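## Task

Pick up the mug on the desk, set it down on the closet's bottom shelf, then close the closet completely. The mug must end upright, must not be dropped more than a few centimetres and must not be struck hard. The robot must not tip over or finish leaning. The result has to stay in place without the robot supporting it.

## Robot and tools

Robot: a Hello Robot Stretch 4, about 1.6 m tall. It has an omni-wheel base (rim within 0.23 m of the base origin), a lift on a mast, one telescoping arm that reaches forward, a three-joint wrist and a two-finger gripper. There is a single arm, so every joint target refers to it. Cameras: head_camera, head_left_camera, head_right_camera, wrist_camera. Loose objects may occasionally get nudged by the scene itself.

Frames: the base frame sits on the floor below the base centre, x forward, y left, z up. hand_pose, reported in this frame, is a point between the open fingertips; with all wrist joints at 0 its axes line up with the base frame. Its printed position may be slightly wrong. The odometry frame is the base frame as it was when the scene began; base_odometry counts wheel turns only, so slipping looks like travel. Heading is positive to the left, range -3.142 to 3.142.

execute_actions: argument "actions" is a list holding exactly one action, or empty (empty just reports state and images). Optional "cameras": list of camera names or "all"; omitted/null means all, [] means none; an unknown name rejects the call. An action contains "base", "joints" or both, plus optional "pace" and "contact_limits"; alternatively it contains only {"end_of_arm": "enable_torque"}, which revives wrist or gripper motors that shut off. Motions in one action begin together but may finish at different times.
- "base" holds exactly one relative command, counted from where the base last reported itself: {"translate_m": d} straight drive, forward positive, -2 to 2 m; {"strafe_m": d} sideways, left positive, -2 to 2 m; {"rotate_rad": d} turn in place, counter-clockwise positive, -3.2 to 3.2 rad.
- "joints" are absolute targets by name (not offsets): lift_m 0 to 1.2 m; arm_m 0 to 0.55 m extension; wrist_yaw_rad -1.134 to 4.276 (0 forward, positive left, 3.14 stowed backward, above 3.4 the arm may obstruct); wrist_pitch_rad -1.117 to 4.259 (0 level, 1.57 pointing down); wrist_roll_rad -1.117 to 4.259 (0 fingers level, positive clockwise viewed from behind); gripper_m -0.038 to 0.141 m, the fingertip gap (negative means fingers pressing together). Done-tolerances: lift/arm ±0.004, yaw/roll ±0.02, pitch ±0.05, gripper ±0.004. Joint targets past the range get clipped and reported; other bad values or unknown keys reject the whole call with no motion.
- "pace": "slow", "default", "fast" or "max" (base up to 0.1/0.3/0.4/0.6 m/s and 1/2/3/4 rad/s). With the lift above 0.2 m the base is slowed further, to 0.3 m/s and 1 rad/s at full height.
- "contact_limits": only {"arm_m": v}, 0 (gentlest) to 0.75 (firmest), default 0.5; the arm halts with contact_stop when it pushes harder.
A joint or base omitted from an action may still be driving toward its earlier target. No action runs more than 15 s. If a result reports a stop, later motion calls in that same reply are skipped. To unfold the wrist at the start, send lift_m 0.4 with wrist_yaw_rad 0.

wait: {"seconds": 0 to 10}; commands nothing new and returns state and images.
zoom_image: {"camera": name, "region": [x0, y0, x1, y1]} in pixels of that camera's latest full image, top-left origin, at most 504 by 504.
read_manual: returns only licence texts; it does not move anything.
finished_scene: {"scene": n} with the current scene number; irreversible, and the goal must already hold and keep holding. Its result gives the next task.

Results: lidar_m has 12 sector distances (30 degrees each), first straight ahead then counter-clockwise (4th left, 7th back, 10th right); "-" means nothing seen or closer than 0.25 m; it sees from ~0.15 m up, so table tops register; it misses glass, thin legs and much behind. wrist_depth_mm is a 7x7 grid of depths, 100 to 2000 mm, top-left first; the robot's body appears in it. base_status/joint_status: "done"; "off_target" (resting short, maybe still pushing); "contact_stop_at_<key>" (hit something; that part goes slack, a slack lift may sink, slack wheels may roll); "limit_stop_at_<name>"; "limit_stop_at_tilt" (leaning over 6 degrees, lift/arm/wheels slack until it lessens); "limit_stop_at_own_body" (about to hit itself; likely with pitch below -0.2 and roll below -0.4 or above 4); "torque_fault" (wrist motor overloaded and went limp; send enable_torque). on_its_own lists uncommanded behaviour; "held at" is the held target. turned_by_wheels vs turned_by_imu differing by over ~0.1 rad signals a collision or slip, and the heading error is roughly their difference. base_tilt in degrees (forward/right positive) has a fixed bias up to ~1.5. motor_effort is percent of max, positive toward higher joint values, peak in brackets; each has a fixed offset and noise. Wheel efforts positive means turning right.

Gripping: command a gripper_m smaller than the object's width; squeezing harder pulls the object toward the wrist, opening pushes it out. Only a clear change in the gripper's effort reveals a firm grip; position and "done" do not. If fingertips jam against a surface underneath, raise the lift.

Avoid: dropping or tipping the mug, hitting objects or furniture hard, heavy pushes. Do not drive or turn with over 1 kg held and arm_m above 0.2, especially fast. Strong sustained pushes or pulls, above all with the gripper high or a high contact limit, can topple the robot. Leave the closet door shut on its own and the object standing on the lowest shelf before ending. Shorter robot motion time is better.

Each tool is called after "Call:" by a JSON object that holds its "name" and its "arguments", one argument or row to a line.

## Session

Call:
{"name": "execute_actions", "arguments": {
  "actions": []
}}

Scene clock: 0.00 s.
base_odometry: x=+0.000 y=+0.000 heading=+0.000 (m, m, rad; odometry frame)
turned_by_wheels: +0.000 (rad since the last result)
turned_by_imu: +0.000 (rad since the last result)
base_tilt: forward=+0.3 right=-0.3 (deg)
lidar_m: 1.10 1.36 1.62 1.62 2.12 2.60 2.65 1.75 1.58 1.63 1.19 1.11
base_status: not commanded
joint_positions: lift_m=+0.272 arm_m=-0.003 wrist_yaw_rad=+3.128 wrist_pitch_rad=-0.012 wrist_roll_rad=+0.016 gripper_m=+0.057
joint_status: not commanded
motor_effort: lift_m=+20 arm_m=-1 wrist_yaw_rad=+1 wrist_pitch_rad=-7 wrist_roll_rad=-1 gripper_m=-4 wheel_0=+0 wheel_1=-1 wheel_2=+0 (%)
hand_pose: x=-0.1189 y=+0.0915 z=+0.4534 quat_wxyz=(+0.007, +0.006, +0.008, +1.000) (m; base frame)
wrist_depth_mm: - 136 222 - - - - / - 113 139 - - - - / - 125 162 - - - - / 141 141 - - - - - / 1808 - - - - - - / 1182 1366 200 1366 195 1576 1661 / 878 931 1042 - 1078 1008 1118
pictures: head_camera, head_left_camera, head_right_camera, wrist_camera
Images, in order (width x height): head_camera 420x560, head_left_camera 420x672, head_right_camera 420x672, wrist_camera 616x392.

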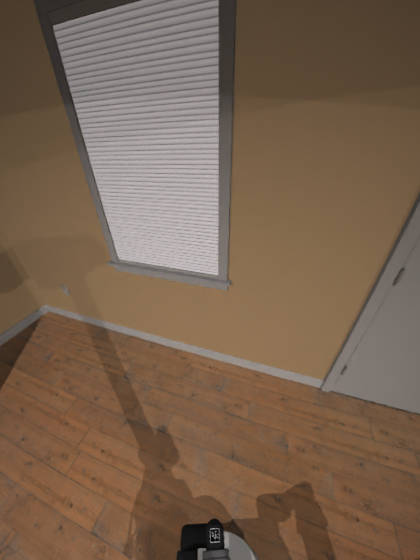

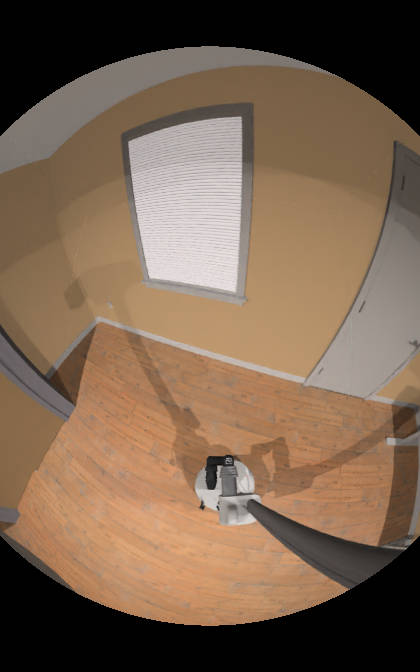

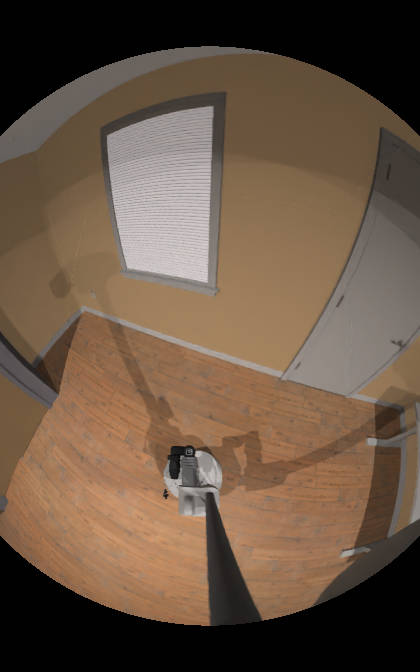

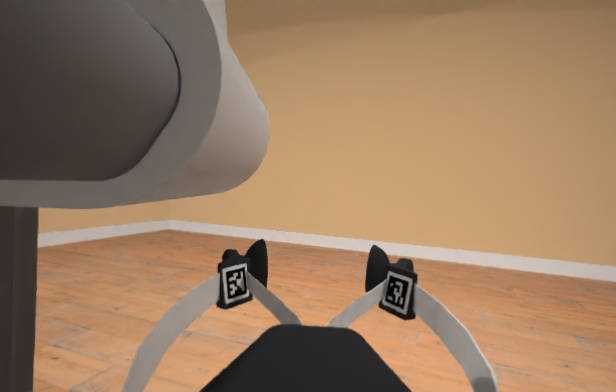

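Call:
{"name": "execute_actions", "arguments": {
  "actions": [
    {"base":{"rotate_rad":-1.8},"joints":{"lift_m":0.4,"wrist_yaw_rad":0},"pace":"fast"}
  ]
}}

Call:
{"name": "execute_actions", "arguments": {
  "actions": [
    {"base":{"rotate_rad":-2.4},"pace":"fast"}
  ],
  "cameras": ["head_camera","head_left_camera"]
}}

Scene clock: 2.43 s.
base_odometry: x=+0.000 y=+0.000 heading=-1.800 (m, m, rad; odometry frame)
turned_by_wheels: -1.800 (rad since the last result)
turned_by_imu: -1.821 (rad since the last result)
base_tilt: forward=+0.3 right=-0.3 (deg)
lidar_m: 1.57 1.39 1.12 1.11 1.20 1.91 1.59 1.81 2.66 2.62 2.86 1.60
base_status: done
joint_positions: lift_m=+0.400 arm_m=-0.003 wrist_yaw_rad=+0.000 wrist_pitch_rad=-0.012 wrist_roll_rad=+0.016 gripper_m=+0.057
joint_status: all done
motor_effort: lift_m=+20(22) arm_m=-1(1) wrist_yaw_rad=-2(7) wrist_pitch_rad=-7(7) wrist_roll_rad=-1(1) gripper_m=-3(3) wheel_0=+2(9) wheel_1=+2(7) wheel_2=+2(10) (%)
hand_pose: x=+0.4568 y=-0.0873 z=+0.5815 quat_wxyz=(+1.000, +0.008, -0.006, +0.000) (m; base frame)
wrist_depth_mm: 1336 1808 - - - 1983 1921 / 1336 1863 - - - - 1983 / 1336 1863 - - - - 1921 / 1397 1808 - - - - 1921 / 1397 1863 - - - - 1921 / 1430 1708 200 1661 194 1808 1921 / 1205 1160 1336 - 1336 1281 1366
pictures: head_camera, head_left_camera, head_right_camera, wrist_camera
Images, in order (width x height): head_camera 420x560, head_left_camera 420x672, head_right_camera 420x672, wrist_camera 616x392.

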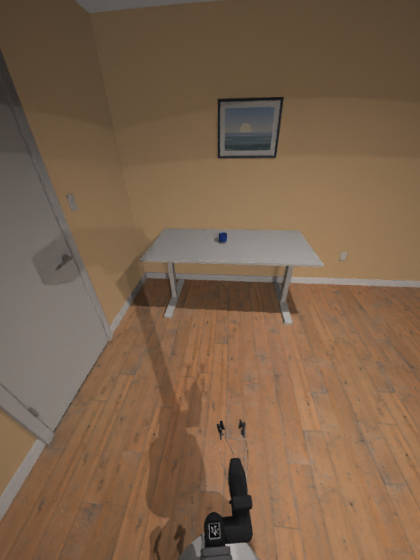

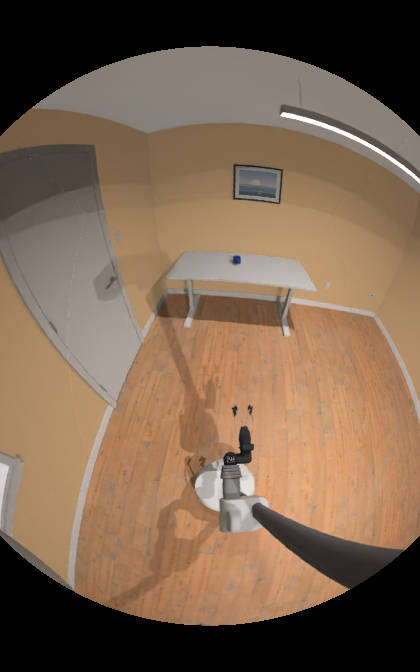

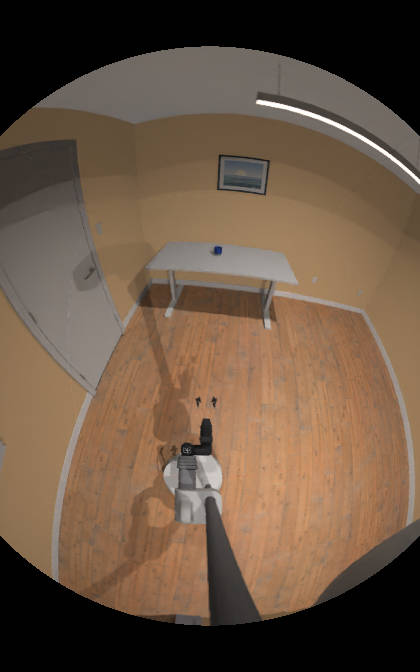

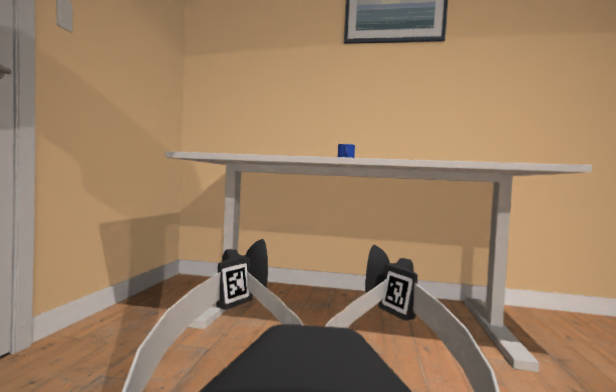

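Scene clock: 4.50 s.
base_odometry: x=+0.000 y=+0.000 heading=+2.084 (m, m, rad; odometry frame)
turned_by_wheels: -2.400 (rad since the last result)
turned_by_imu: -2.428 (rad since the last result)
base_tilt: forward=+0.4 right=-0.3 (deg)
lidar_m: 2.08 2.61 2.62 1.76 1.58 1.61 1.21 1.12 1.13 1.33 1.62 1.62
base_status: done
joint_positions: lift_m=+0.400 arm_m=-0.003 wrist_yaw_rad=+0.000 wrist_pitch_rad=-0.012 wrist_roll_rad=+0.016 gripper_m=+0.057
joint_status: not commanded
motor_effort: lift_m=+20(21) arm_m=-1(1) wrist_yaw_rad=-1(1) wrist_pitch_rad=-7(7) wrist_roll_rad=-1(1) gripper_m=-5(3) wheel_0=+2(10) wheel_1=+2(9) wheel_2=+2(11) (%)
hand_pose: x=+0.4568 y=-0.0874 z=+0.5816 quat_wxyz=(+1.000, +0.008, -0.006, +0.000) (m; base frame)
wrist_depth_mm: - - - - 1863 1464 1255 / - - - - 1863 1430 1229 / - - - - 1808 1464 1229 / - - - - 1863 1430 1229 / - - - - 1708 1464 1229 / 1661 1756 200 1661 194 1397 1205 / 1205 1160 1308 - 1336 1255 1229
pictures: head_camera, head_left_camera
Images, in order (width x height): head_camera 420x560, head_left_camera 420x672.

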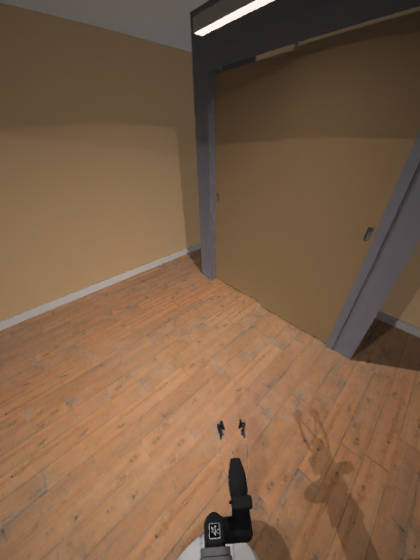

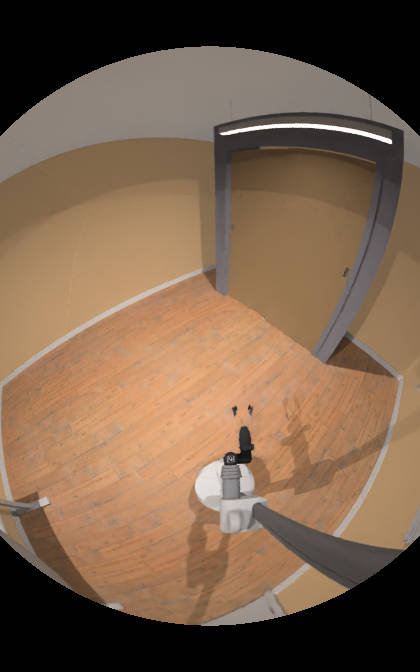

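Call:
{"name": "execute_actions", "arguments": {
  "actions": [
    {"base":{"rotate_rad":-0.72},"pace":"fast"}
  ]
}}

Scene clock: 5.87 s.
base_odometry: x=+0.000 y=+0.000 heading=+1.364 (m, m, rad; odometry frame)
turned_by_wheels: -0.720 (rad since the last result)
turned_by_imu: -0.728 (rad since the last result)
base_tilt: forward=+0.3 right=-0.3 (deg)
lidar_m: 1.63 1.82 2.66 2.62 2.89 1.59 1.60 1.38 1.12 1.09 1.19 1.94
base_status: done
joint_positions: lift_m=+0.400 arm_m=-0.003 wrist_yaw_rad=+0.000 wrist_pitch_rad=-0.012 wrist_roll_rad=+0.016 gripper_m=+0.057
joint_status: not commanded
motor_effort: lift_m=+20(20) arm_m=-1(1) wrist_yaw_rad=-1(2) wrist_pitch_rad=-7(7) wrist_roll_rad=-2(0) gripper_m=-3(5) wheel_0=+0(9) wheel_1=+0(10) wheel_2=+0(10) (%)
hand_pose: x=+0.4568 y=-0.0875 z=+0.5816 quat_wxyz=(+1.000, +0.008, -0.006, +0.000) (m; base frame)
wrist_depth_mm: 1661 1576 1464 1366 - 1983 1863 / 1661 1576 1499 1397 - - 1921 / 1708 1576 1499 1397 - 1983 1863 / 1708 1576 1499 1430 - 1983 1921 / 1708 1576 1499 1430 - - 1921 / 1661 1576 199 1430 195 1921 1808 / 1205 1160 1308 - 1366 1229 1366
pictures: head_camera, head_left_camera, head_right_camera, wrist_camera
Images, in order (width x height): head_camera 420x560, head_left_camera 420x672, head_right_camera 420x672, wrist_camera 616x392.

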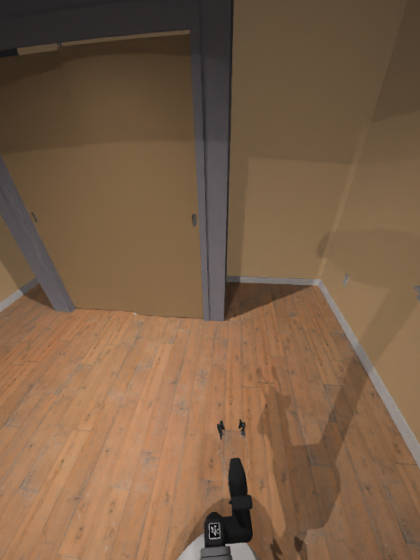

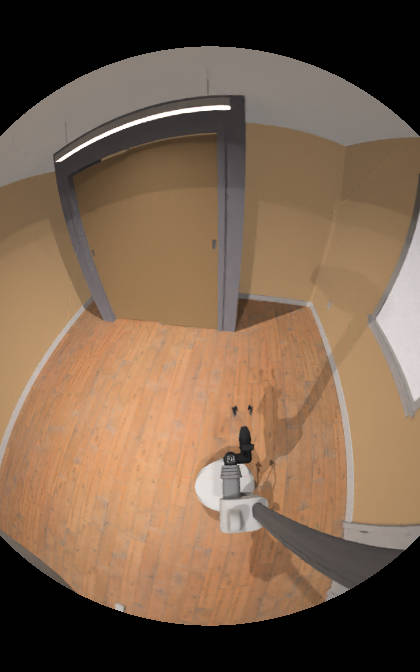

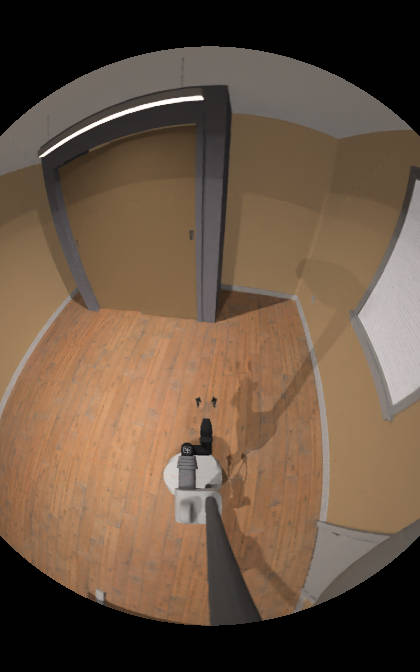

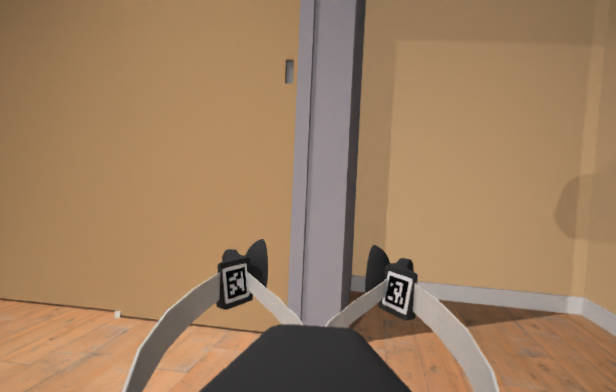

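Call:
{"name": "execute_actions", "arguments": {
  "actions": [
    {"base":{"rotate_rad":-0.13},"joints":{"lift_m":0.85,"gripper_m":0.0}}
  ],
  "cameras": []
}}

Call:
{"name": "execute_actions", "arguments": {
  "actions": [
    {"base":{"translate_m":0.8},"pace":"fast"}
  ],
  "cameras": ["head_camera","wrist_camera"]
}}

Scene clock: 8.90 s.
base_odometry: x=+0.000 y=+0.000 heading=+1.235 (m, m, rad; odometry frame)
turned_by_wheels: -0.129 (rad since the last result)
turned_by_imu: -0.130 (rad since the last result)
base_tilt: forward=+0.0 right=-0.2 (deg)
lidar_m: 1.63 1.72 2.37 2.61 2.75 1.64 1.62 1.55 1.16 1.11 1.13 1.60
base_status: done
joint_positions: lift_m=+0.850 arm_m=-0.003 wrist_yaw_rad=+0.000 wrist_pitch_rad=-0.012 wrist_roll_rad=+0.016 gripper_m=+0.000
joint_status: all done
motor_effort: lift_m=+22(22) arm_m=-1(1) wrist_yaw_rad=+0(0) wrist_pitch_rad=-7(7) wrist_roll_rad=-1(1) gripper_m=-6(9) wheel_0=+3(6) wheel_1=+3(5) wheel_2=+3(8) (%)
hand_pose: x=+0.4568 y=-0.0875 z=+1.0314 quat_wxyz=(+1.000, +0.008, -0.006, +0.000) (m; base frame)
wrist_depth_mm: 1499 1430 1430 1921 - - 1661 / 1499 1464 1430 - - - 1618 / 1499 1464 1430 - - - 1618 / 1499 1464 1464 - - - 1576 / 1537 1464 1464 1397 - - 1618 / 1499 1464 183 190 186 - 1576 / 1537 1499 1464 - - 1921 1576
pictures: none
No camera images: the call's "cameras" was empty. Leave "cameras" out to get every camera's image.

Scene clock: 12.37 s.
base_odometry: x=+0.264 y=+0.755 heading=+1.235 (m, m, rad; odometry frame)
turned_by_wheels: +0.000 (rad since the last result)
turned_by_imu: +0.000 (rad since the last result)
base_tilt: forward=+0.2 right=-0.3 (deg)
lidar_m: 0.83 0.89 1.25 2.59 2.76 2.51 3.23 1.60 1.16 1.10 1.15 1.61
base_status: done
joint_positions: lift_m=+0.850 arm_m=-0.003 wrist_yaw_rad=+0.000 wrist_pitch_rad=-0.012 wrist_roll_rad=+0.016 gripper_m=+0.000
joint_status: not commanded
motor_effort: lift_m=+22(22) arm_m=-1(1) wrist_yaw_rad=-1(0) wrist_pitch_rad=-7(7) wrist_roll_rad=-1(1) gripper_m=-6(6) wheel_0=+2(8) wheel_1=+2(9) wheel_2=+0(15) (%)
hand_pose: x=+0.4568 y=-0.0875 z=+1.0315 quat_wxyz=(+1.000, +0.008, -0.006, +0.000) (m; base frame)
wrist_depth_mm: 627 621 597 1308 1308 1281 1281 / 640 627 603 1308 1308 1308 1281 / 640 609 603 1336 1308 1308 1281 / 640 615 609 1336 1308 1308 1281 / 647 621 615 798 1366 1308 1308 / 647 627 183 190 186 1336 1308 / 661 634 621 - 1336 1336 1308
pictures: head_camera, wrist_camera
Images, in order (width x height): head_camera 420x560, wrist_camera 616x392.

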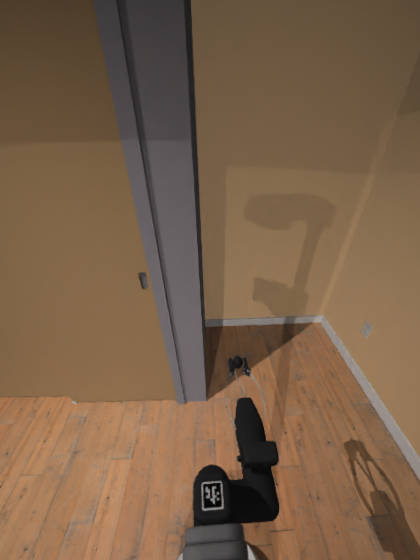

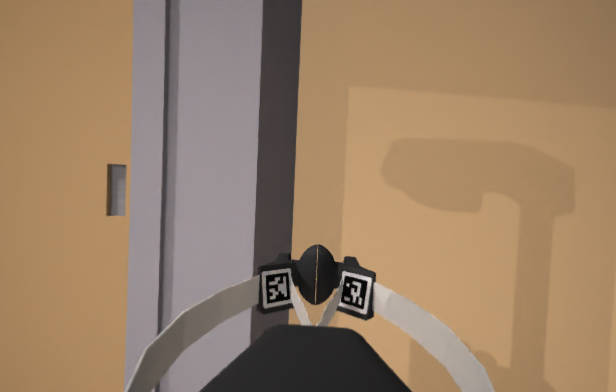

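Call:
{"name": "execute_actions", "arguments": {
  "actions": [
    {"base":{"strafe_m":0.39},"joints":{"lift_m":0.88,"arm_m":0.2,"gripper_m":-0.03}}
  ],
  "cameras": ["wrist_camera"]
}}

Scene clock: 15.07 s.
base_odometry: x=-0.105 y=+0.884 heading=+1.235 (m, m, rad; odometry frame)
turned_by_wheels: +0.000 (rad since the last result)
turned_by_imu: +0.002 (rad since the last result)
base_tilt: forward=+0.3 right=-0.4 (deg)
lidar_m: 0.83 0.89 1.31 2.17 2.34 3.25 3.19 2.08 1.53 1.47 1.61 0.86
base_status: done
joint_positions: lift_m=+0.880 arm_m=+0.199 wrist_yaw_rad=+0.000 wrist_pitch_rad=-0.012 wrist_roll_rad=+0.016 gripper_m=-0.030
joint_status: all done
motor_effort: lift_m=+21(23) arm_m=+6(7) wrist_yaw_rad=-1(1) wrist_pitch_rad=-6(8) wrist_roll_rad=-1(1) gripper_m=-14(16) wheel_0=+1(8) wheel_1=+1(6) wheel_2=+0(2) (%)
hand_pose: x=+0.6583 y=-0.0874 z=+1.0615 quat_wxyz=(+1.000, +0.008, -0.006, +0.000) (m; base frame)
wrist_depth_mm: 436 430 427 421 415 394 392 / 439 433 430 421 402 397 392 / 442 439 433 424 404 399 394 / 445 442 433 430 394 402 399 / 449 442 436 430 392 404 402 / 452 445 180 198 180 407 404 / 452 445 442 - 399 407 407
pictures: wrist_camera
Images, in order (width x height): wrist_camera 616x392.

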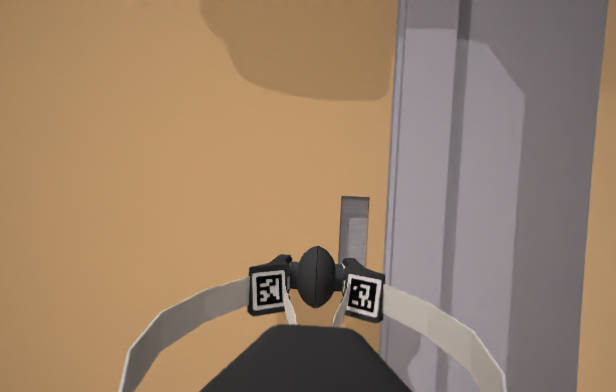

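Call:
{"name": "execute_actions", "arguments": {
  "actions": [
    {"base":{"strafe_m":-0.055},"joints":{"lift_m":0.865,"arm_m":0.33}}
  ],
  "cameras": ["wrist_camera"]
}}

Call:
{"name": "execute_actions", "arguments": {
  "actions": [
    {"joints":{"arm_m":0.46},"contact_limits":{"arm_m":0.3},"pace":"slow"}
  ],
  "cameras": ["wrist_camera"]
}}

Scene clock: 16.63 s.
base_odometry: x=-0.053 y=+0.866 heading=+1.235 (m, m, rad; odometry frame)
turned_by_wheels: +0.000 (rad since the last result)
turned_by_imu: +0.000 (rad since the last result)
base_tilt: forward=+0.3 right=-0.4 (deg)
lidar_m: 0.82 0.90 1.32 2.26 2.37 3.27 3.20 2.05 1.51 1.44 1.57 0.86
base_status: done
joint_positions: lift_m=+0.865 arm_m=+0.329 wrist_yaw_rad=+0.000 wrist_pitch_rad=-0.012 wrist_roll_rad=+0.016 gripper_m=-0.030
joint_status: all done
motor_effort: lift_m=+17(18) arm_m=+6(5) wrist_yaw_rad=+0(0) wrist_pitch_rad=-7(7) wrist_roll_rad=-1(1) gripper_m=-16(16) wheel_0=+0(9) wheel_1=+0(11) wheel_2=+1(1) (%)
hand_pose: x=+0.7883 y=-0.0874 z=+1.0468 quat_wxyz=(+1.000, +0.008, -0.006, +0.000) (m; base frame)
wrist_depth_mm: 301 297 296 291 258 268 265 / 303 301 297 291 259 270 267 / 306 303 298 294 260 271 268 / 307 304 300 298 264 274 270 / 309 306 303 297 265 276 272 / 312 307 181 198 180 277 274 / 315 309 307 - 267 277 277
pictures: wrist_camera
Images, in order (width x height): wrist_camera 616x392.

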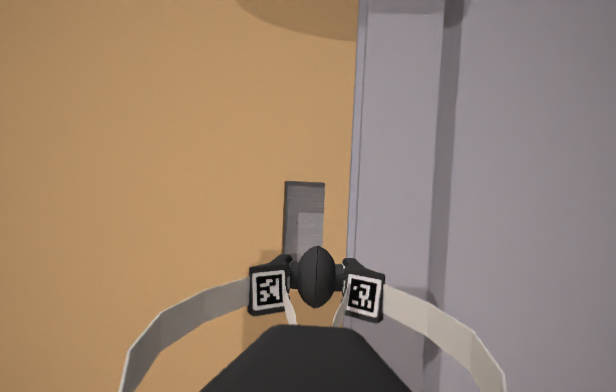

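Scene clock: 18.50 s.
base_odometry: x=-0.053 y=+0.865 heading=+1.235 (m, m, rad; odometry frame)
turned_by_wheels: +0.000 (rad since the last result)
turned_by_imu: +0.009 (rad since the last result)
base_tilt: forward=+0.2 right=-0.1 (deg)
lidar_m: 0.82 0.89 1.31 2.25 2.37 3.26 3.22 2.00 1.50 1.41 1.54 0.86
base_status: not commanded
joint_positions: lift_m=+0.865 arm_m=+0.404 wrist_yaw_rad=-0.008 wrist_pitch_rad=-0.013 wrist_roll_rad=+0.016 gripper_m=-0.030
joint_status: arm_m contact_stop (moved +0.075 of +0.131)
on_its_own: arm_m is slack since a contact_stop (your +0.460 is given up); wrist_yaw_rad is at rest, and its effort (+22) is outside its rest range (-13 to +13)
motor_effort: lift_m=+18(17) arm_m=+0(19) wrist_yaw_rad=+22(42) wrist_pitch_rad=-3(9) wrist_roll_rad=-1(1) gripper_m=-14(16) wheel_0=+2(8) wheel_1=+2(6) wheel_2=-5(8) (%)
contact_limits: arm_m 0.3
hand_pose: x=+0.8625 y=-0.0897 z=+1.0472 quat_wxyz=(+1.000, +0.008, -0.007, -0.004) (m; base frame)
wrist_depth_mm: 229 227 224 221 196 187 196 / 231 229 225 223 189 187 199 / 233 230 227 224 190 189 200 / 234 231 229 228 191 190 201 / 236 233 230 225 191 191 202 / 238 235 181 200 181 193 204 / 239 236 233 - 195 193 205
pictures: wrist_camera
Images, in order (width x height): wrist_camera 616x392.

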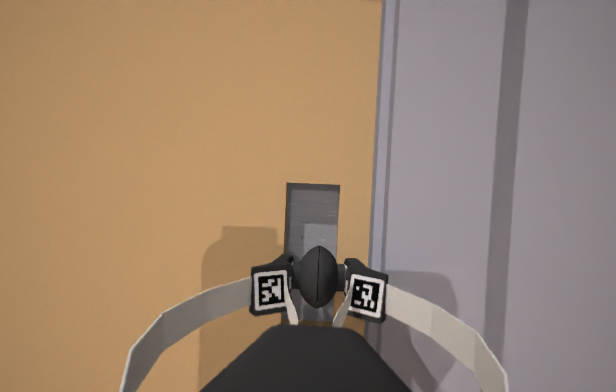

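Call:
{"name": "execute_actions", "arguments": {
  "actions": [
    {"base":{"strafe_m":0.012},"joints":{"arm_m":0.385},"pace":"slow"}
  ],
  "cameras": []
}}

Call:
{"name": "execute_actions", "arguments": {
  "actions": [
    {"joints":{"arm_m":0.46},"contact_limits":{"arm_m":0.3},"pace":"slow"}
  ],
  "cameras": ["wrist_camera"]
}}

Scene clock: 19.73 s.
base_odometry: x=-0.064 y=+0.869 heading=+1.235 (m, m, rad; odometry frame)
turned_by_wheels: +0.000 (rad since the last result)
turned_by_imu: +0.000 (rad since the last result)
base_tilt: forward=+0.2 right=-0.2 (deg)
lidar_m: 0.83 0.90 1.36 2.26 2.36 3.26 3.21 2.01 1.50 1.44 1.55 0.86
base_status: done
joint_positions: lift_m=+0.865 arm_m=+0.386 wrist_yaw_rad=+0.000 wrist_pitch_rad=-0.012 wrist_roll_rad=+0.016 gripper_m=-0.030
joint_status: all done
motor_effort: lift_m=+17(18) arm_m=-6(9) wrist_yaw_rad=+0(23) wrist_pitch_rad=-6(6) wrist_roll_rad=-1(1) gripper_m=-15(16) wheel_0=-2(6) wheel_1=+4(6) wheel_2=-1(5) (%)
hand_pose: x=+0.8454 y=-0.0875 z=+1.0469 quat_wxyz=(+1.000, +0.008, -0.006, +0.000) (m; base frame)
wrist_depth_mm: 246 242 239 236 233 202 212 / 247 243 240 236 235 203 213 / 250 246 242 238 229 204 214 / 251 247 244 241 222 206 216 / 252 249 245 241 208 206 217 / 254 249 180 198 181 208 218 / 256 251 249 - 211 210 220
pictures: none
No camera images: the call's "cameras" was empty. Leave "cameras" out to get every camera's image.

Scene clock: 20.93 s.
base_odometry: x=-0.064 y=+0.869 heading=+1.235 (m, m, rad; odometry frame)
turned_by_wheels: +0.000 (rad since the last result)
turned_by_imu: +0.002 (rad since the last result)
base_tilt: forward=+0.2 right=-0.4 (deg)
lidar_m: 0.83 0.90 1.33 2.25 2.38 3.25 3.20 2.02 1.52 1.45 1.58 0.85
base_status: not commanded
joint_positions: lift_m=+0.865 arm_m=+0.405 wrist_yaw_rad=-0.008 wrist_pitch_rad=-0.013 wrist_roll_rad=+0.016 gripper_m=-0.030
joint_status: arm_m contact_stop (moved +0.019 of +0.074)
on_its_own: arm_m is slack since a contact_stop (your +0.460 is given up); wrist_yaw_rad is at rest, and its effort (+22) is outside its rest range (-13 to +13)
motor_effort: lift_m=+17(18) arm_m=+0(17) wrist_yaw_rad=+22(43) wrist_pitch_rad=-4(9) wrist_roll_rad=-1(1) gripper_m=-14(17) wheel_0=+0(2) wheel_1=+2(5) wheel_2=-7(11) (%)
contact_limits: arm_m 0.3
hand_pose: x=+0.8641 y=-0.0897 z=+1.0471 quat_wxyz=(+1.000, +0.008, -0.006, -0.004) (m; base frame)
wrist_depth_mm: 230 227 224 221 218 185 196 / 231 228 224 222 220 186 198 / 232 229 226 224 220 187 199 / 234 231 228 226 213 189 200 / 236 232 229 227 204 190 202 / 236 234 181 189 180 191 202 / 238 235 232 - 194 191 204
pictures: wrist_camera
Images, in order (width x height): wrist_camera 616x392.

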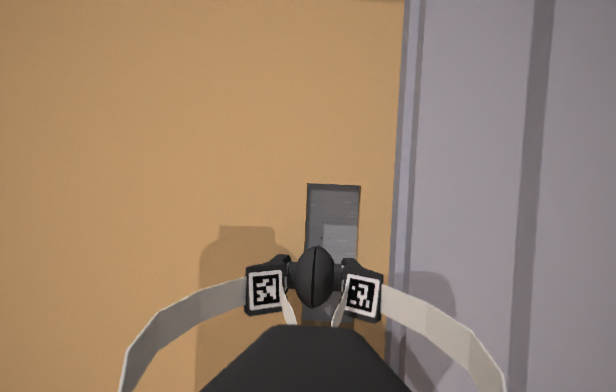

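Call:
{"name": "execute_actions", "arguments": {
  "actions": [
    {"base":{"strafe_m":0.15},"joints":{"arm_m":0.41},"contact_limits":{"arm_m":0.5},"pace":"slow"}
  ],
  "cameras": ["wrist_camera","head_camera"]
}}

Scene clock: 23.63 s.
base_odometry: x=-0.206 y=+0.919 heading=+1.234 (m, m, rad; odometry frame)
turned_by_wheels: -0.001 (rad since the last result)
turned_by_imu: -0.001 (rad since the last result)
base_tilt: forward=+0.4 right=-0.2 (deg)
lidar_m: 0.85 0.89 1.36 2.10 2.21 3.12 3.18 2.24 1.68 1.59 1.71 0.88
base_status: done
joint_positions: lift_m=+0.865 arm_m=+0.409 wrist_yaw_rad=-0.008 wrist_pitch_rad=-0.012 wrist_roll_rad=+0.016 gripper_m=-0.030
joint_status: all done
on_its_own: wrist_yaw_rad is at rest, and its effort (+24) is outside its rest range (-13 to +13)
motor_effort: lift_m=+18(17) arm_m=+8(13) wrist_yaw_rad=+24(75) wrist_pitch_rad=-6(6) wrist_roll_rad=-1(1) gripper_m=-14(15) wheel_0=-4(20) wheel_1=+3(8) wheel_2=-8(16) (%)
contact_limits: arm_m 0.5
hand_pose: x=+0.8673 y=-0.0898 z=+1.0469 quat_wxyz=(+1.000, +0.008, -0.006, -0.004) (m; base frame)
wrist_depth_mm: 230 228 225 223 220 564 473 / 232 229 227 224 223 634 307 / 234 231 228 226 224 676 303 / 235 233 229 228 238 661 300 / 236 234 232 229 239 559 297 / 239 235 181 197 182 597 294 / 240 237 236 - 788 517 291
pictures: head_camera, wrist_camera
Images, in order (width x height): head_camera 420x560, wrist_camera 616x392.

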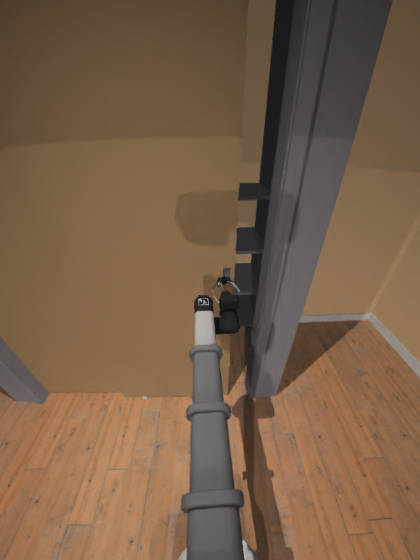

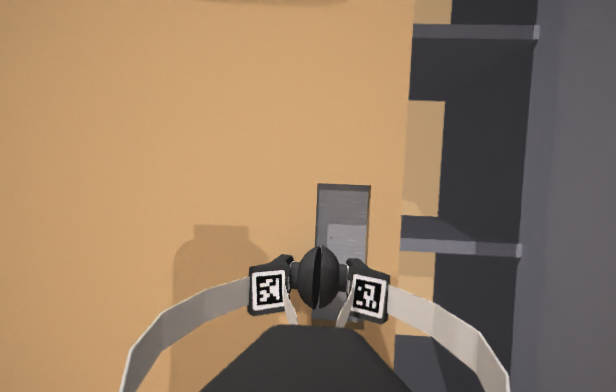

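Call:
{"name": "execute_actions", "arguments": {
  "actions": [
    {"base":{"strafe_m":0.5},"joints":{"arm_m":0.425},"pace":"slow"}
  ],
  "cameras": ["wrist_camera","head_camera"]
}}

Scene clock: 29.83 s.
base_odometry: x=-0.677 y=+1.084 heading=+1.233 (m, m, rad; odometry frame)
turned_by_wheels: -0.001 (rad since the last result)
turned_by_imu: -0.447 (rad since the last result)
base_tilt: forward=-1.2 right=+0.4 (deg)
lidar_m: 0.75 0.72 0.83 1.14 1.74 1.89 2.90 2.49 2.47 1.97 1.95 0.93
base_status: done
joint_positions: lift_m=+0.865 arm_m=+0.423 wrist_yaw_rad=-0.020 wrist_pitch_rad=-0.015 wrist_roll_rad=+0.015 gripper_m=-0.030
joint_status: all done
on_its_own: wrist_yaw_rad is at rest, and its effort (+55) is outside its rest range (-13 to +13)
motor_effort: lift_m=+19(21) arm_m=+10(17) wrist_yaw_rad=+55(71) wrist_pitch_rad=+3(55) wrist_roll_rad=+1(2) gripper_m=-10(13) wheel_0=-3(8) wheel_1=+4(9) wheel_2=-15(22) (%)
hand_pose: x=+0.8809 y=-0.0930 z=+1.0476 quat_wxyz=(+1.000, +0.007, -0.008, -0.010) (m; base frame)
wrist_depth_mm: 168 182 199 219 544 304 265 / 168 183 200 220 539 304 267 / 169 183 200 221 559 301 267 / 170 183 201 222 564 300 268 / 170 185 202 213 530 298 271 / 172 183 180 189 181 290 272 / 172 182 199 - 445 274 273
pictures: head_camera, wrist_camera
Images, in order (width x height): head_camera 420x560, wrist_camera 616x392.

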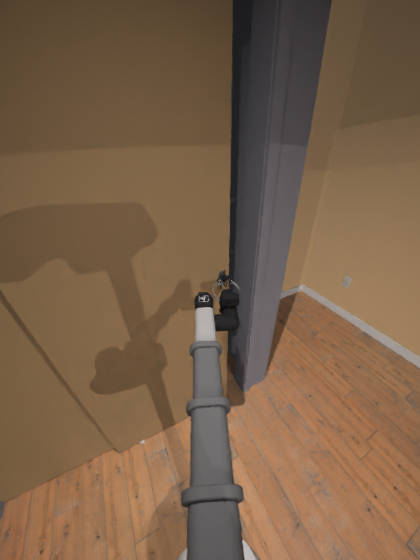

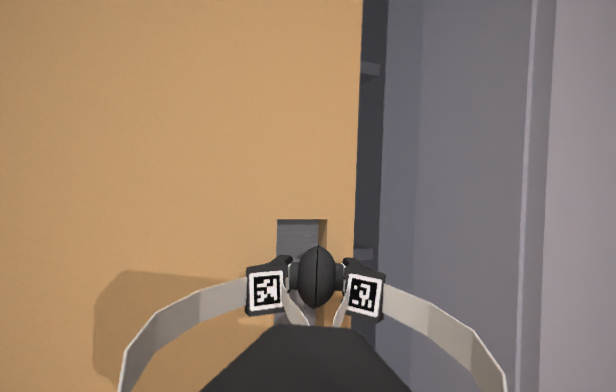

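Call:
{"name": "execute_actions", "arguments": {
  "actions": [
    {"joints":{"arm_m":0.1,"wrist_yaw_rad":0}}
  ],
  "cameras": []
}}

Call:
{"name": "execute_actions", "arguments": {
  "actions": [
    {"base":{"rotate_rad":0.47}}
  ],
  "cameras": ["wrist_camera","head_camera"]
}}

Scene clock: 32.00 s.
base_odometry: x=-0.677 y=+1.084 heading=+1.234 (m, m, rad; odometry frame)
turned_by_wheels: +0.001 (rad since the last result)
turned_by_imu: -0.014 (rad since the last result)
base_tilt: forward=+0.3 right=-0.2 (deg)
lidar_m: 0.72 0.70 0.78 1.14 1.75 1.90 2.85 2.53 2.58 1.99 1.94 0.92
base_status: not commanded
joint_positions: lift_m=+0.865 arm_m=+0.101 wrist_yaw_rad=+0.000 wrist_pitch_rad=-0.012 wrist_roll_rad=+0.016 gripper_m=-0.030
joint_status: all done
motor_effort: lift_m=+19(19) arm_m=-6(7) wrist_yaw_rad=+0(56) wrist_pitch_rad=-7(79) wrist_roll_rad=-2(1) gripper_m=-15(15) wheel_0=+0(7) wheel_1=+0(4) wheel_2=+0(15) (%)
hand_pose: x=+0.5604 y=-0.0874 z=+1.0466 quat_wxyz=(+1.000, +0.008, -0.006, +0.000) (m; base frame)
wrist_depth_mm: 382 413 449 496 627 585 1661 / 384 415 452 496 621 597 1708 / 387 415 455 504 615 609 1708 / 389 421 459 521 615 615 1708 / 392 424 466 492 585 621 1708 / 397 424 181 198 180 627 1708 / 399 421 462 - 580 603 1708
pictures: none
No camera images: the call's "cameras" was empty. Leave "cameras" out to get every camera's image.

Scene clock: 33.27 s.
base_odometry: x=-0.677 y=+1.084 heading=+1.704 (m, m, rad; odometry frame)
turned_by_wheels: +0.469 (rad since the last result)
turned_by_imu: +0.476 (rad since the last result)
base_tilt: forward=+0.1 right=-0.3 (deg)
lidar_m: 0.71 0.78 1.12 1.76 1.86 2.63 3.32 2.66 1.98 1.94 0.94 0.74
base_status: done
joint_positions: lift_m=+0.865 arm_m=+0.101 wrist_yaw_rad=+0.000 wrist_pitch_rad=-0.012 wrist_roll_rad=+0.016 gripper_m=-0.030
joint_status: not commanded
motor_effort: lift_m=+19(19) arm_m=-6(6) wrist_yaw_rad=-1(0) wrist_pitch_rad=-7(7) wrist_roll_rad=-1(1) gripper_m=-15(16) wheel_0=-3(8) wheel_1=-1(6) wheel_2=-3(9) (%)
hand_pose: x=+0.5604 y=-0.0874 z=+1.0466 quat_wxyz=(+1.000, +0.008, -0.006, +0.000) (m; base frame)
wrist_depth_mm: 410 402 397 392 382 379 370 / 413 404 399 394 387 379 375 / 415 410 402 397 389 382 377 / 418 413 404 399 392 384 379 / 421 415 407 397 394 387 382 / 424 418 181 198 180 387 382 / 427 421 415 - 397 389 384
pictures: head_camera, wrist_camera
Images, in order (width x height): head_camera 420x560, wrist_camera 616x392.

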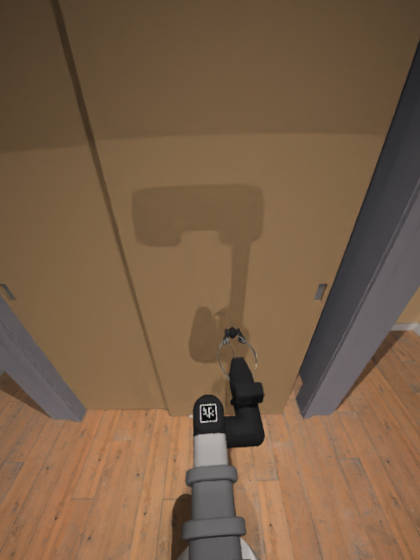

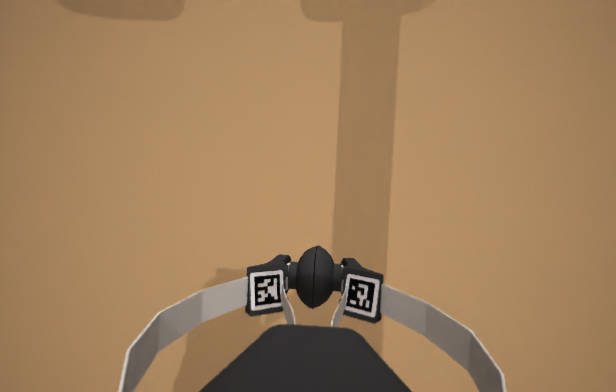

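Call:
{"name": "execute_actions", "arguments": {
  "actions": [
    {"base":{"rotate_rad":-0.05},"joints":{"arm_m":0.0}}
  ],
  "cameras": []
}}

Call:
{"name": "execute_actions", "arguments": {
  "actions": [
    {"base":{"strafe_m":-0.27}}
  ],
  "cameras": []
}}

Call:
{"name": "execute_actions", "arguments": {
  "actions": [
    {"base":{"translate_m":0.2}}
  ],
  "cameras": ["wrist_camera","head_camera"]
}}

Scene clock: 36.70 s.
base_odometry: x=-0.677 y=+1.084 heading=+1.654 (m, m, rad; odometry frame)
turned_by_wheels: -0.050 (rad since the last result)
turned_by_imu: -0.049 (rad since the last result)
base_tilt: forward=+0.2 right=-0.3 (deg)
lidar_m: 0.68 0.74 1.09 1.74 1.83 2.52 3.33 2.67 2.02 1.92 1.02 0.76
base_status: done
joint_positions: lift_m=+0.865 arm_m=+0.001 wrist_yaw_rad=+0.000 wrist_pitch_rad=-0.012 wrist_roll_rad=+0.016 gripper_m=-0.030
joint_status: all done
motor_effort: lift_m=+20(19) arm_m=-6(5) wrist_yaw_rad=+0(1) wrist_pitch_rad=-7(7) wrist_roll_rad=-2(2) gripper_m=-17(15) wheel_0=+3(3) wheel_1=+1(6) wheel_2=+3(6) (%)
hand_pose: x=+0.4604 y=-0.0874 z=+1.0466 quat_wxyz=(+1.000, +0.008, -0.006, +0.000) (m; base frame)
wrist_depth_mm: 500 496 496 492 488 484 480 / 504 500 496 496 492 488 488 / 504 500 500 496 492 488 488 / 508 504 504 504 496 496 496 / 512 504 508 500 500 500 500 / 517 512 181 198 180 500 500 / 517 517 517 - 508 500 504
pictures: none
No camera images: the call's "cameras" was empty. Leave "cameras" out to get every camera's image.

Scene clock: 38.93 s.
base_odometry: x=-0.408 y=+1.107 heading=+1.654 (m, m, rad; odometry frame)
turned_by_wheels: +0.000 (rad since the last result)
turned_by_imu: +0.000 (rad since the last result)
base_tilt: forward=+0.2 right=-0.2 (deg)
lidar_m: 0.72 0.74 1.12 2.03 2.12 2.90 3.35 2.39 1.76 1.66 1.78 0.77
base_status: done
joint_positions: lift_m=+0.865 arm_m=+0.001 wrist_yaw_rad=+0.000 wrist_pitch_rad=-0.012 wrist_roll_rad=+0.016 gripper_m=-0.030
joint_status: not commanded
motor_effort: lift_m=+19(19) arm_m=-6(6) wrist_yaw_rad=+0(0) wrist_pitch_rad=-7(7) wrist_roll_rad=-1(1) gripper_m=-18(15) wheel_0=+1(10) wheel_1=-1(8) wheel_2=+0(3) (%)
hand_pose: x=+0.4604 y=-0.0874 z=+1.0466 quat_wxyz=(+1.000, +0.008, -0.006, +0.000) (m; base frame)
wrist_depth_mm: 500 496 492 492 488 544 462 / 504 500 496 496 492 535 473 / 508 500 504 500 500 530 473 / 508 500 504 500 891 517 477 / 512 508 508 504 991 508 480 / 517 512 181 198 180 480 488 / 517 517 508 - 842 473 488
pictures: none
No camera images: the call's "cameras" was empty. Leave "cameras" out to get every camera's image.

Scene clock: 41.00 s.
base_odometry: x=-0.425 y=+1.306 heading=+1.654 (m, m, rad; odometry frame)
turned_by_wheels: +0.000 (rad since the last result)
turned_by_imu: +0.000 (rad since the last result)
base_tilt: forward=+0.2 right=-0.4 (deg)
lidar_m: 0.51 0.52 0.73 2.03 2.14 2.91 3.59 2.42 1.76 1.66 0.71 0.52
base_status: done
joint_positions: lift_m=+0.865 arm_m=+0.001 wrist_yaw_rad=+0.000 wrist_pitch_rad=-0.012 wrist_roll_rad=+0.016 gripper_m=-0.030
joint_status: not commanded
motor_effort: lift_m=+20(20) arm_m=-6(6) wrist_yaw_rad=+0(0) wrist_pitch_rad=-8(7) wrist_roll_rad=-1(1) gripper_m=-16(14) wheel_0=+1(6) wheel_1=+2(6) wheel_2=-1(8) (%)
hand_pose: x=+0.4604 y=-0.0874 z=+1.0466 quat_wxyz=(+1.000, +0.008, -0.006, +0.000) (m; base frame)
wrist_depth_mm: 300 298 297 294 294 661 362 / 301 298 300 297 296 647 357 / 303 303 301 298 298 683 353 / 306 303 301 301 300 723 349 / 307 304 304 300 301 668 345 / 309 307 181 198 180 654 343 / 310 310 309 - 304 574 342
pictures: head_camera, wrist_camera
Images, in order (width x height): head_camera 420x560, wrist_camera 616x392.

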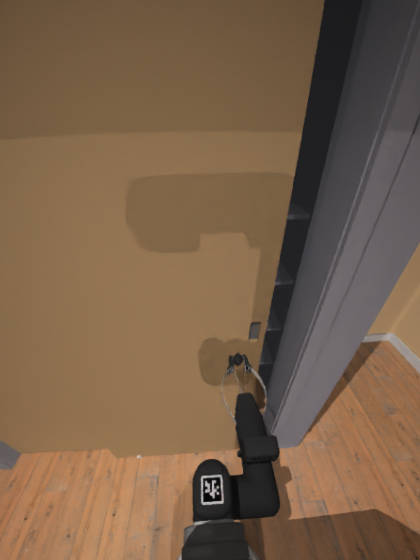

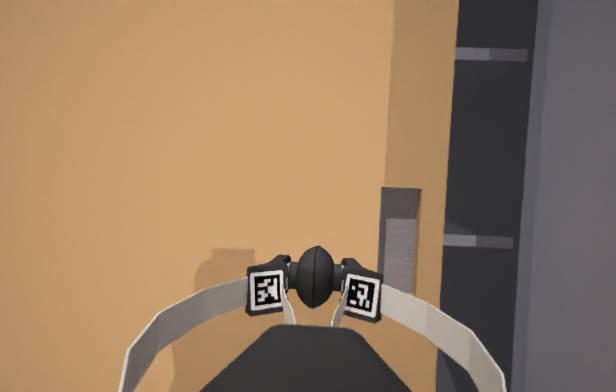

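Call:
{"name": "execute_actions", "arguments": {
  "actions": [
    {"base":{"strafe_m":-0.18}}
  ],
  "cameras": []
}}

Call:
{"name": "execute_actions", "arguments": {
  "actions": [
    {"joints":{"arm_m":0.15},"contact_limits":{"arm_m":0.3},"pace":"slow"}
  ],
  "cameras": ["wrist_camera","head_camera"]
}}

Scene clock: 42.97 s.
base_odometry: x=-0.246 y=+1.321 heading=+1.654 (m, m, rad; odometry frame)
turned_by_wheels: +0.000 (rad since the last result)
turned_by_imu: +0.000 (rad since the last result)
base_tilt: forward=+0.3 right=-0.2 (deg)
lidar_m: 0.51 0.54 0.74 2.23 2.30 3.14 3.59 2.20 1.55 1.47 1.59 0.50
base_status: done
joint_positions: lift_m=+0.865 arm_m=+0.001 wrist_yaw_rad=+0.000 wrist_pitch_rad=-0.012 wrist_roll_rad=+0.016 gripper_m=-0.030
joint_status: not commanded
motor_effort: lift_m=+20(19) arm_m=-6(6) wrist_yaw_rad=+0(0) wrist_pitch_rad=-8(7) wrist_roll_rad=-1(2) gripper_m=-17(16) wheel_0=+0(9) wheel_1=+0(12) wheel_2=+0(1) (%)
hand_pose: x=+0.4604 y=-0.0874 z=+1.0466 quat_wxyz=(+1.000, +0.008, -0.006, +0.000) (m; base frame)
wrist_depth_mm: 300 298 297 1008 279 277 276 / 303 301 301 798 281 278 277 / 304 303 303 1025 282 279 279 / 307 304 317 1025 274 282 282 / 307 306 319 621 271 283 282 / 312 309 181 198 180 286 285 / 310 309 309 - 274 276 287
pictures: none
No camera images: the call's "cameras" was empty. Leave "cameras" out to get every camera's image.

Scene clock: 45.77 s.
base_odometry: x=-0.246 y=+1.321 heading=+1.654 (m, m, rad; odometry frame)
turned_by_wheels: +0.000 (rad since the last result)
turned_by_imu: +0.001 (rad since the last result)
base_tilt: forward=+0.2 right=-0.3 (deg)
lidar_m: 0.51 0.53 0.75 2.21 2.30 3.15 3.58 2.18 1.55 1.48 1.61 0.50
base_status: not commanded
joint_positions: lift_m=+0.865 arm_m=+0.149 wrist_yaw_rad=+0.000 wrist_pitch_rad=-0.012 wrist_roll_rad=+0.016 gripper_m=-0.030
joint_status: all done
motor_effort: lift_m=+19(20) arm_m=+6(6) wrist_yaw_rad=+0(0) wrist_pitch_rad=-7(7) wrist_roll_rad=-1(1) gripper_m=-15(16) wheel_0=+0(0) wheel_1=+0(1) wheel_2=+0(0) (%)
contact_limits: arm_m 0.3
hand_pose: x=+0.6083 y=-0.0874 z=+1.0466 quat_wxyz=(+1.000, +0.008, -0.006, +0.000) (m; base frame)
wrist_depth_mm: 152 152 517 504 455 133 120 / 153 153 820 798 634 134 120 / 155 154 866 878 707 133 121 / 167 155 866 878 249 131 122 / 169 156 554 469 212 129 123 / 170 157 181 198 178 127 123 / 167 158 798 - 190 124 124
pictures: head_camera, wrist_camera
Images, in order (width x height): head_camera 420x560, wrist_camera 616x392.

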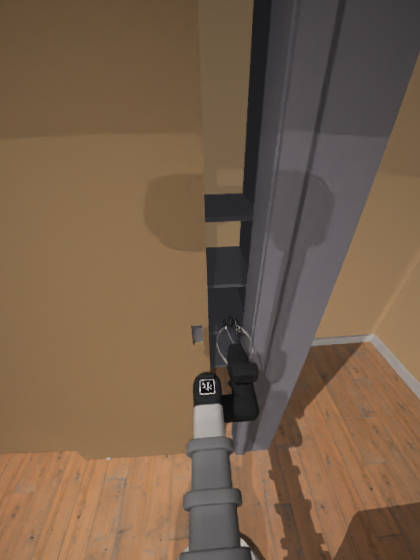

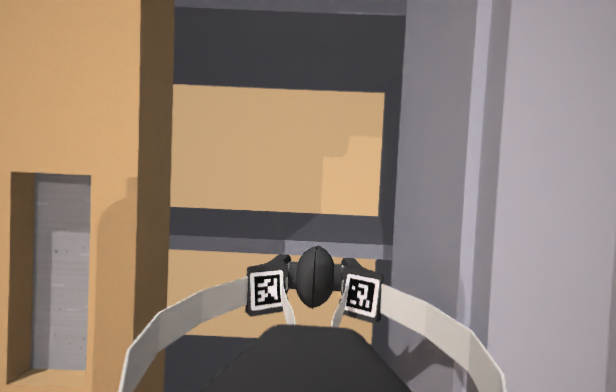

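Wedged it wider. Push left.

Call:
{"name": "execute_actions", "arguments": {
  "actions": [
    {"base":{"strafe_m":0.3},"pace":"slow"}
  ],
  "cameras": ["head_camera"]
}}

Scene clock: 49.93 s.
base_odometry: x=-0.544 y=+1.296 heading=+1.653 (m, m, rad; odometry frame)
turned_by_wheels: -0.001 (rad since the last result)
turned_by_imu: -0.001 (rad since the last result)
base_tilt: forward=+0.2 right=-0.2 (deg)
lidar_m: 0.50 0.53 0.76 1.91 2.00 2.72 3.57 2.59 1.89 1.78 0.74 0.65
base_status: done
joint_positions: lift_m=+0.865 arm_m=+0.149 wrist_yaw_rad=-0.007 wrist_pitch_rad=-0.012 wrist_roll_rad=+0.016 gripper_m=-0.030
joint_status: not commanded
on_its_own: wrist_yaw_rad is at rest, and its effort (+19) is outside its rest range (-13 to +13)
motor_effort: lift_m=+20(19) arm_m=+6(6) wrist_yaw_rad=+19(45) wrist_pitch_rad=-7(6) wrist_roll_rad=-1(2) gripper_m=-18(20) wheel_0=-8(16) wheel_1=+2(10) wheel_2=-4(5) (%)
hand_pose: x=+0.6077 y=-0.0894 z=+1.0466 quat_wxyz=(+1.000, +0.008, -0.006, -0.003) (m; base frame)
wrist_depth_mm: 153 153 153 504 496 484 477 / 154 154 154 798 778 741 621 / 155 155 155 866 878 866 654 / 156 168 158 878 878 878 654 / 157 169 163 473 521 549 580 / 158 171 160 187 182 866 627 / 159 160 159 - 809 723 627
pictures: head_camera
Images, in order (width x height): head_camera 420x560.

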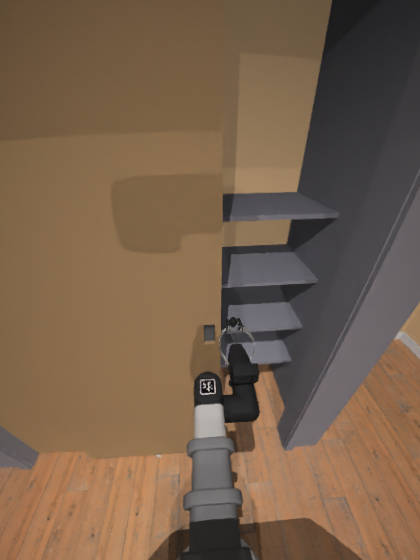

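Call:
{"name": "execute_actions", "arguments": {
  "actions": [
    {"base":{"strafe_m":0.35},"pace":"slow"}
  ],
  "cameras": ["head_camera"]
}}

Scene clock: 54.63 s.
base_odometry: x=-0.893 y=+1.268 heading=+1.651 (m, m, rad; odometry frame)
turned_by_wheels: -0.003 (rad since the last result)
turned_by_imu: -0.050 (rad since the last result)
base_tilt: forward=+0.3 right=-0.2 (deg)
lidar_m: 0.51 0.52 0.70 1.55 1.64 2.16 3.55 2.84 2.27 2.13 0.92 0.88
base_status: done
joint_positions: lift_m=+0.865 arm_m=+0.149 wrist_yaw_rad=-0.024 wrist_pitch_rad=-0.012 wrist_roll_rad=+0.016 gripper_m=-0.029
joint_status: not commanded
on_its_own: wrist_yaw_rad is at rest, and its effort (+68) is outside its rest range (-13 to +13)
motor_effort: lift_m=+20(19) arm_m=+5(6) wrist_yaw_rad=+68(95) wrist_pitch_rad=-7(7) wrist_roll_rad=-1(1) gripper_m=-23(23) wheel_0=-21(23) wheel_1=-3(4) wheel_2=-13(20) (%)
hand_pose: x=+0.6063 y=-0.0943 z=+1.0466 quat_wxyz=(+1.000, +0.008, -0.006, -0.012) (m; base frame)
wrist_depth_mm: 143 145 147 508 496 521 512 / 144 146 148 798 768 750 723 / 145 147 149 878 891 891 904 / 146 148 151 866 891 904 917 / 147 162 153 469 508 691 597 / 148 163 153 185 179 917 931 / 149 151 154 - 820 723 842
pictures: head_camera
Images, in order (width x height): head_camera 420x560.

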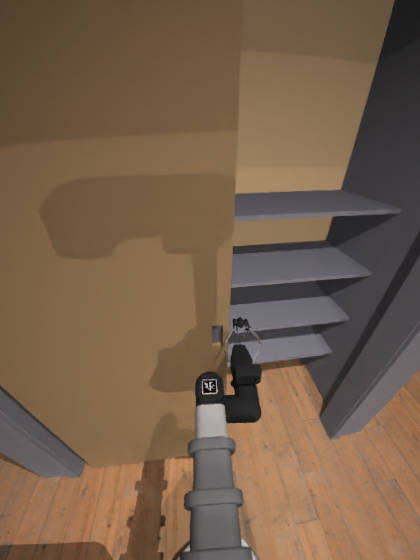

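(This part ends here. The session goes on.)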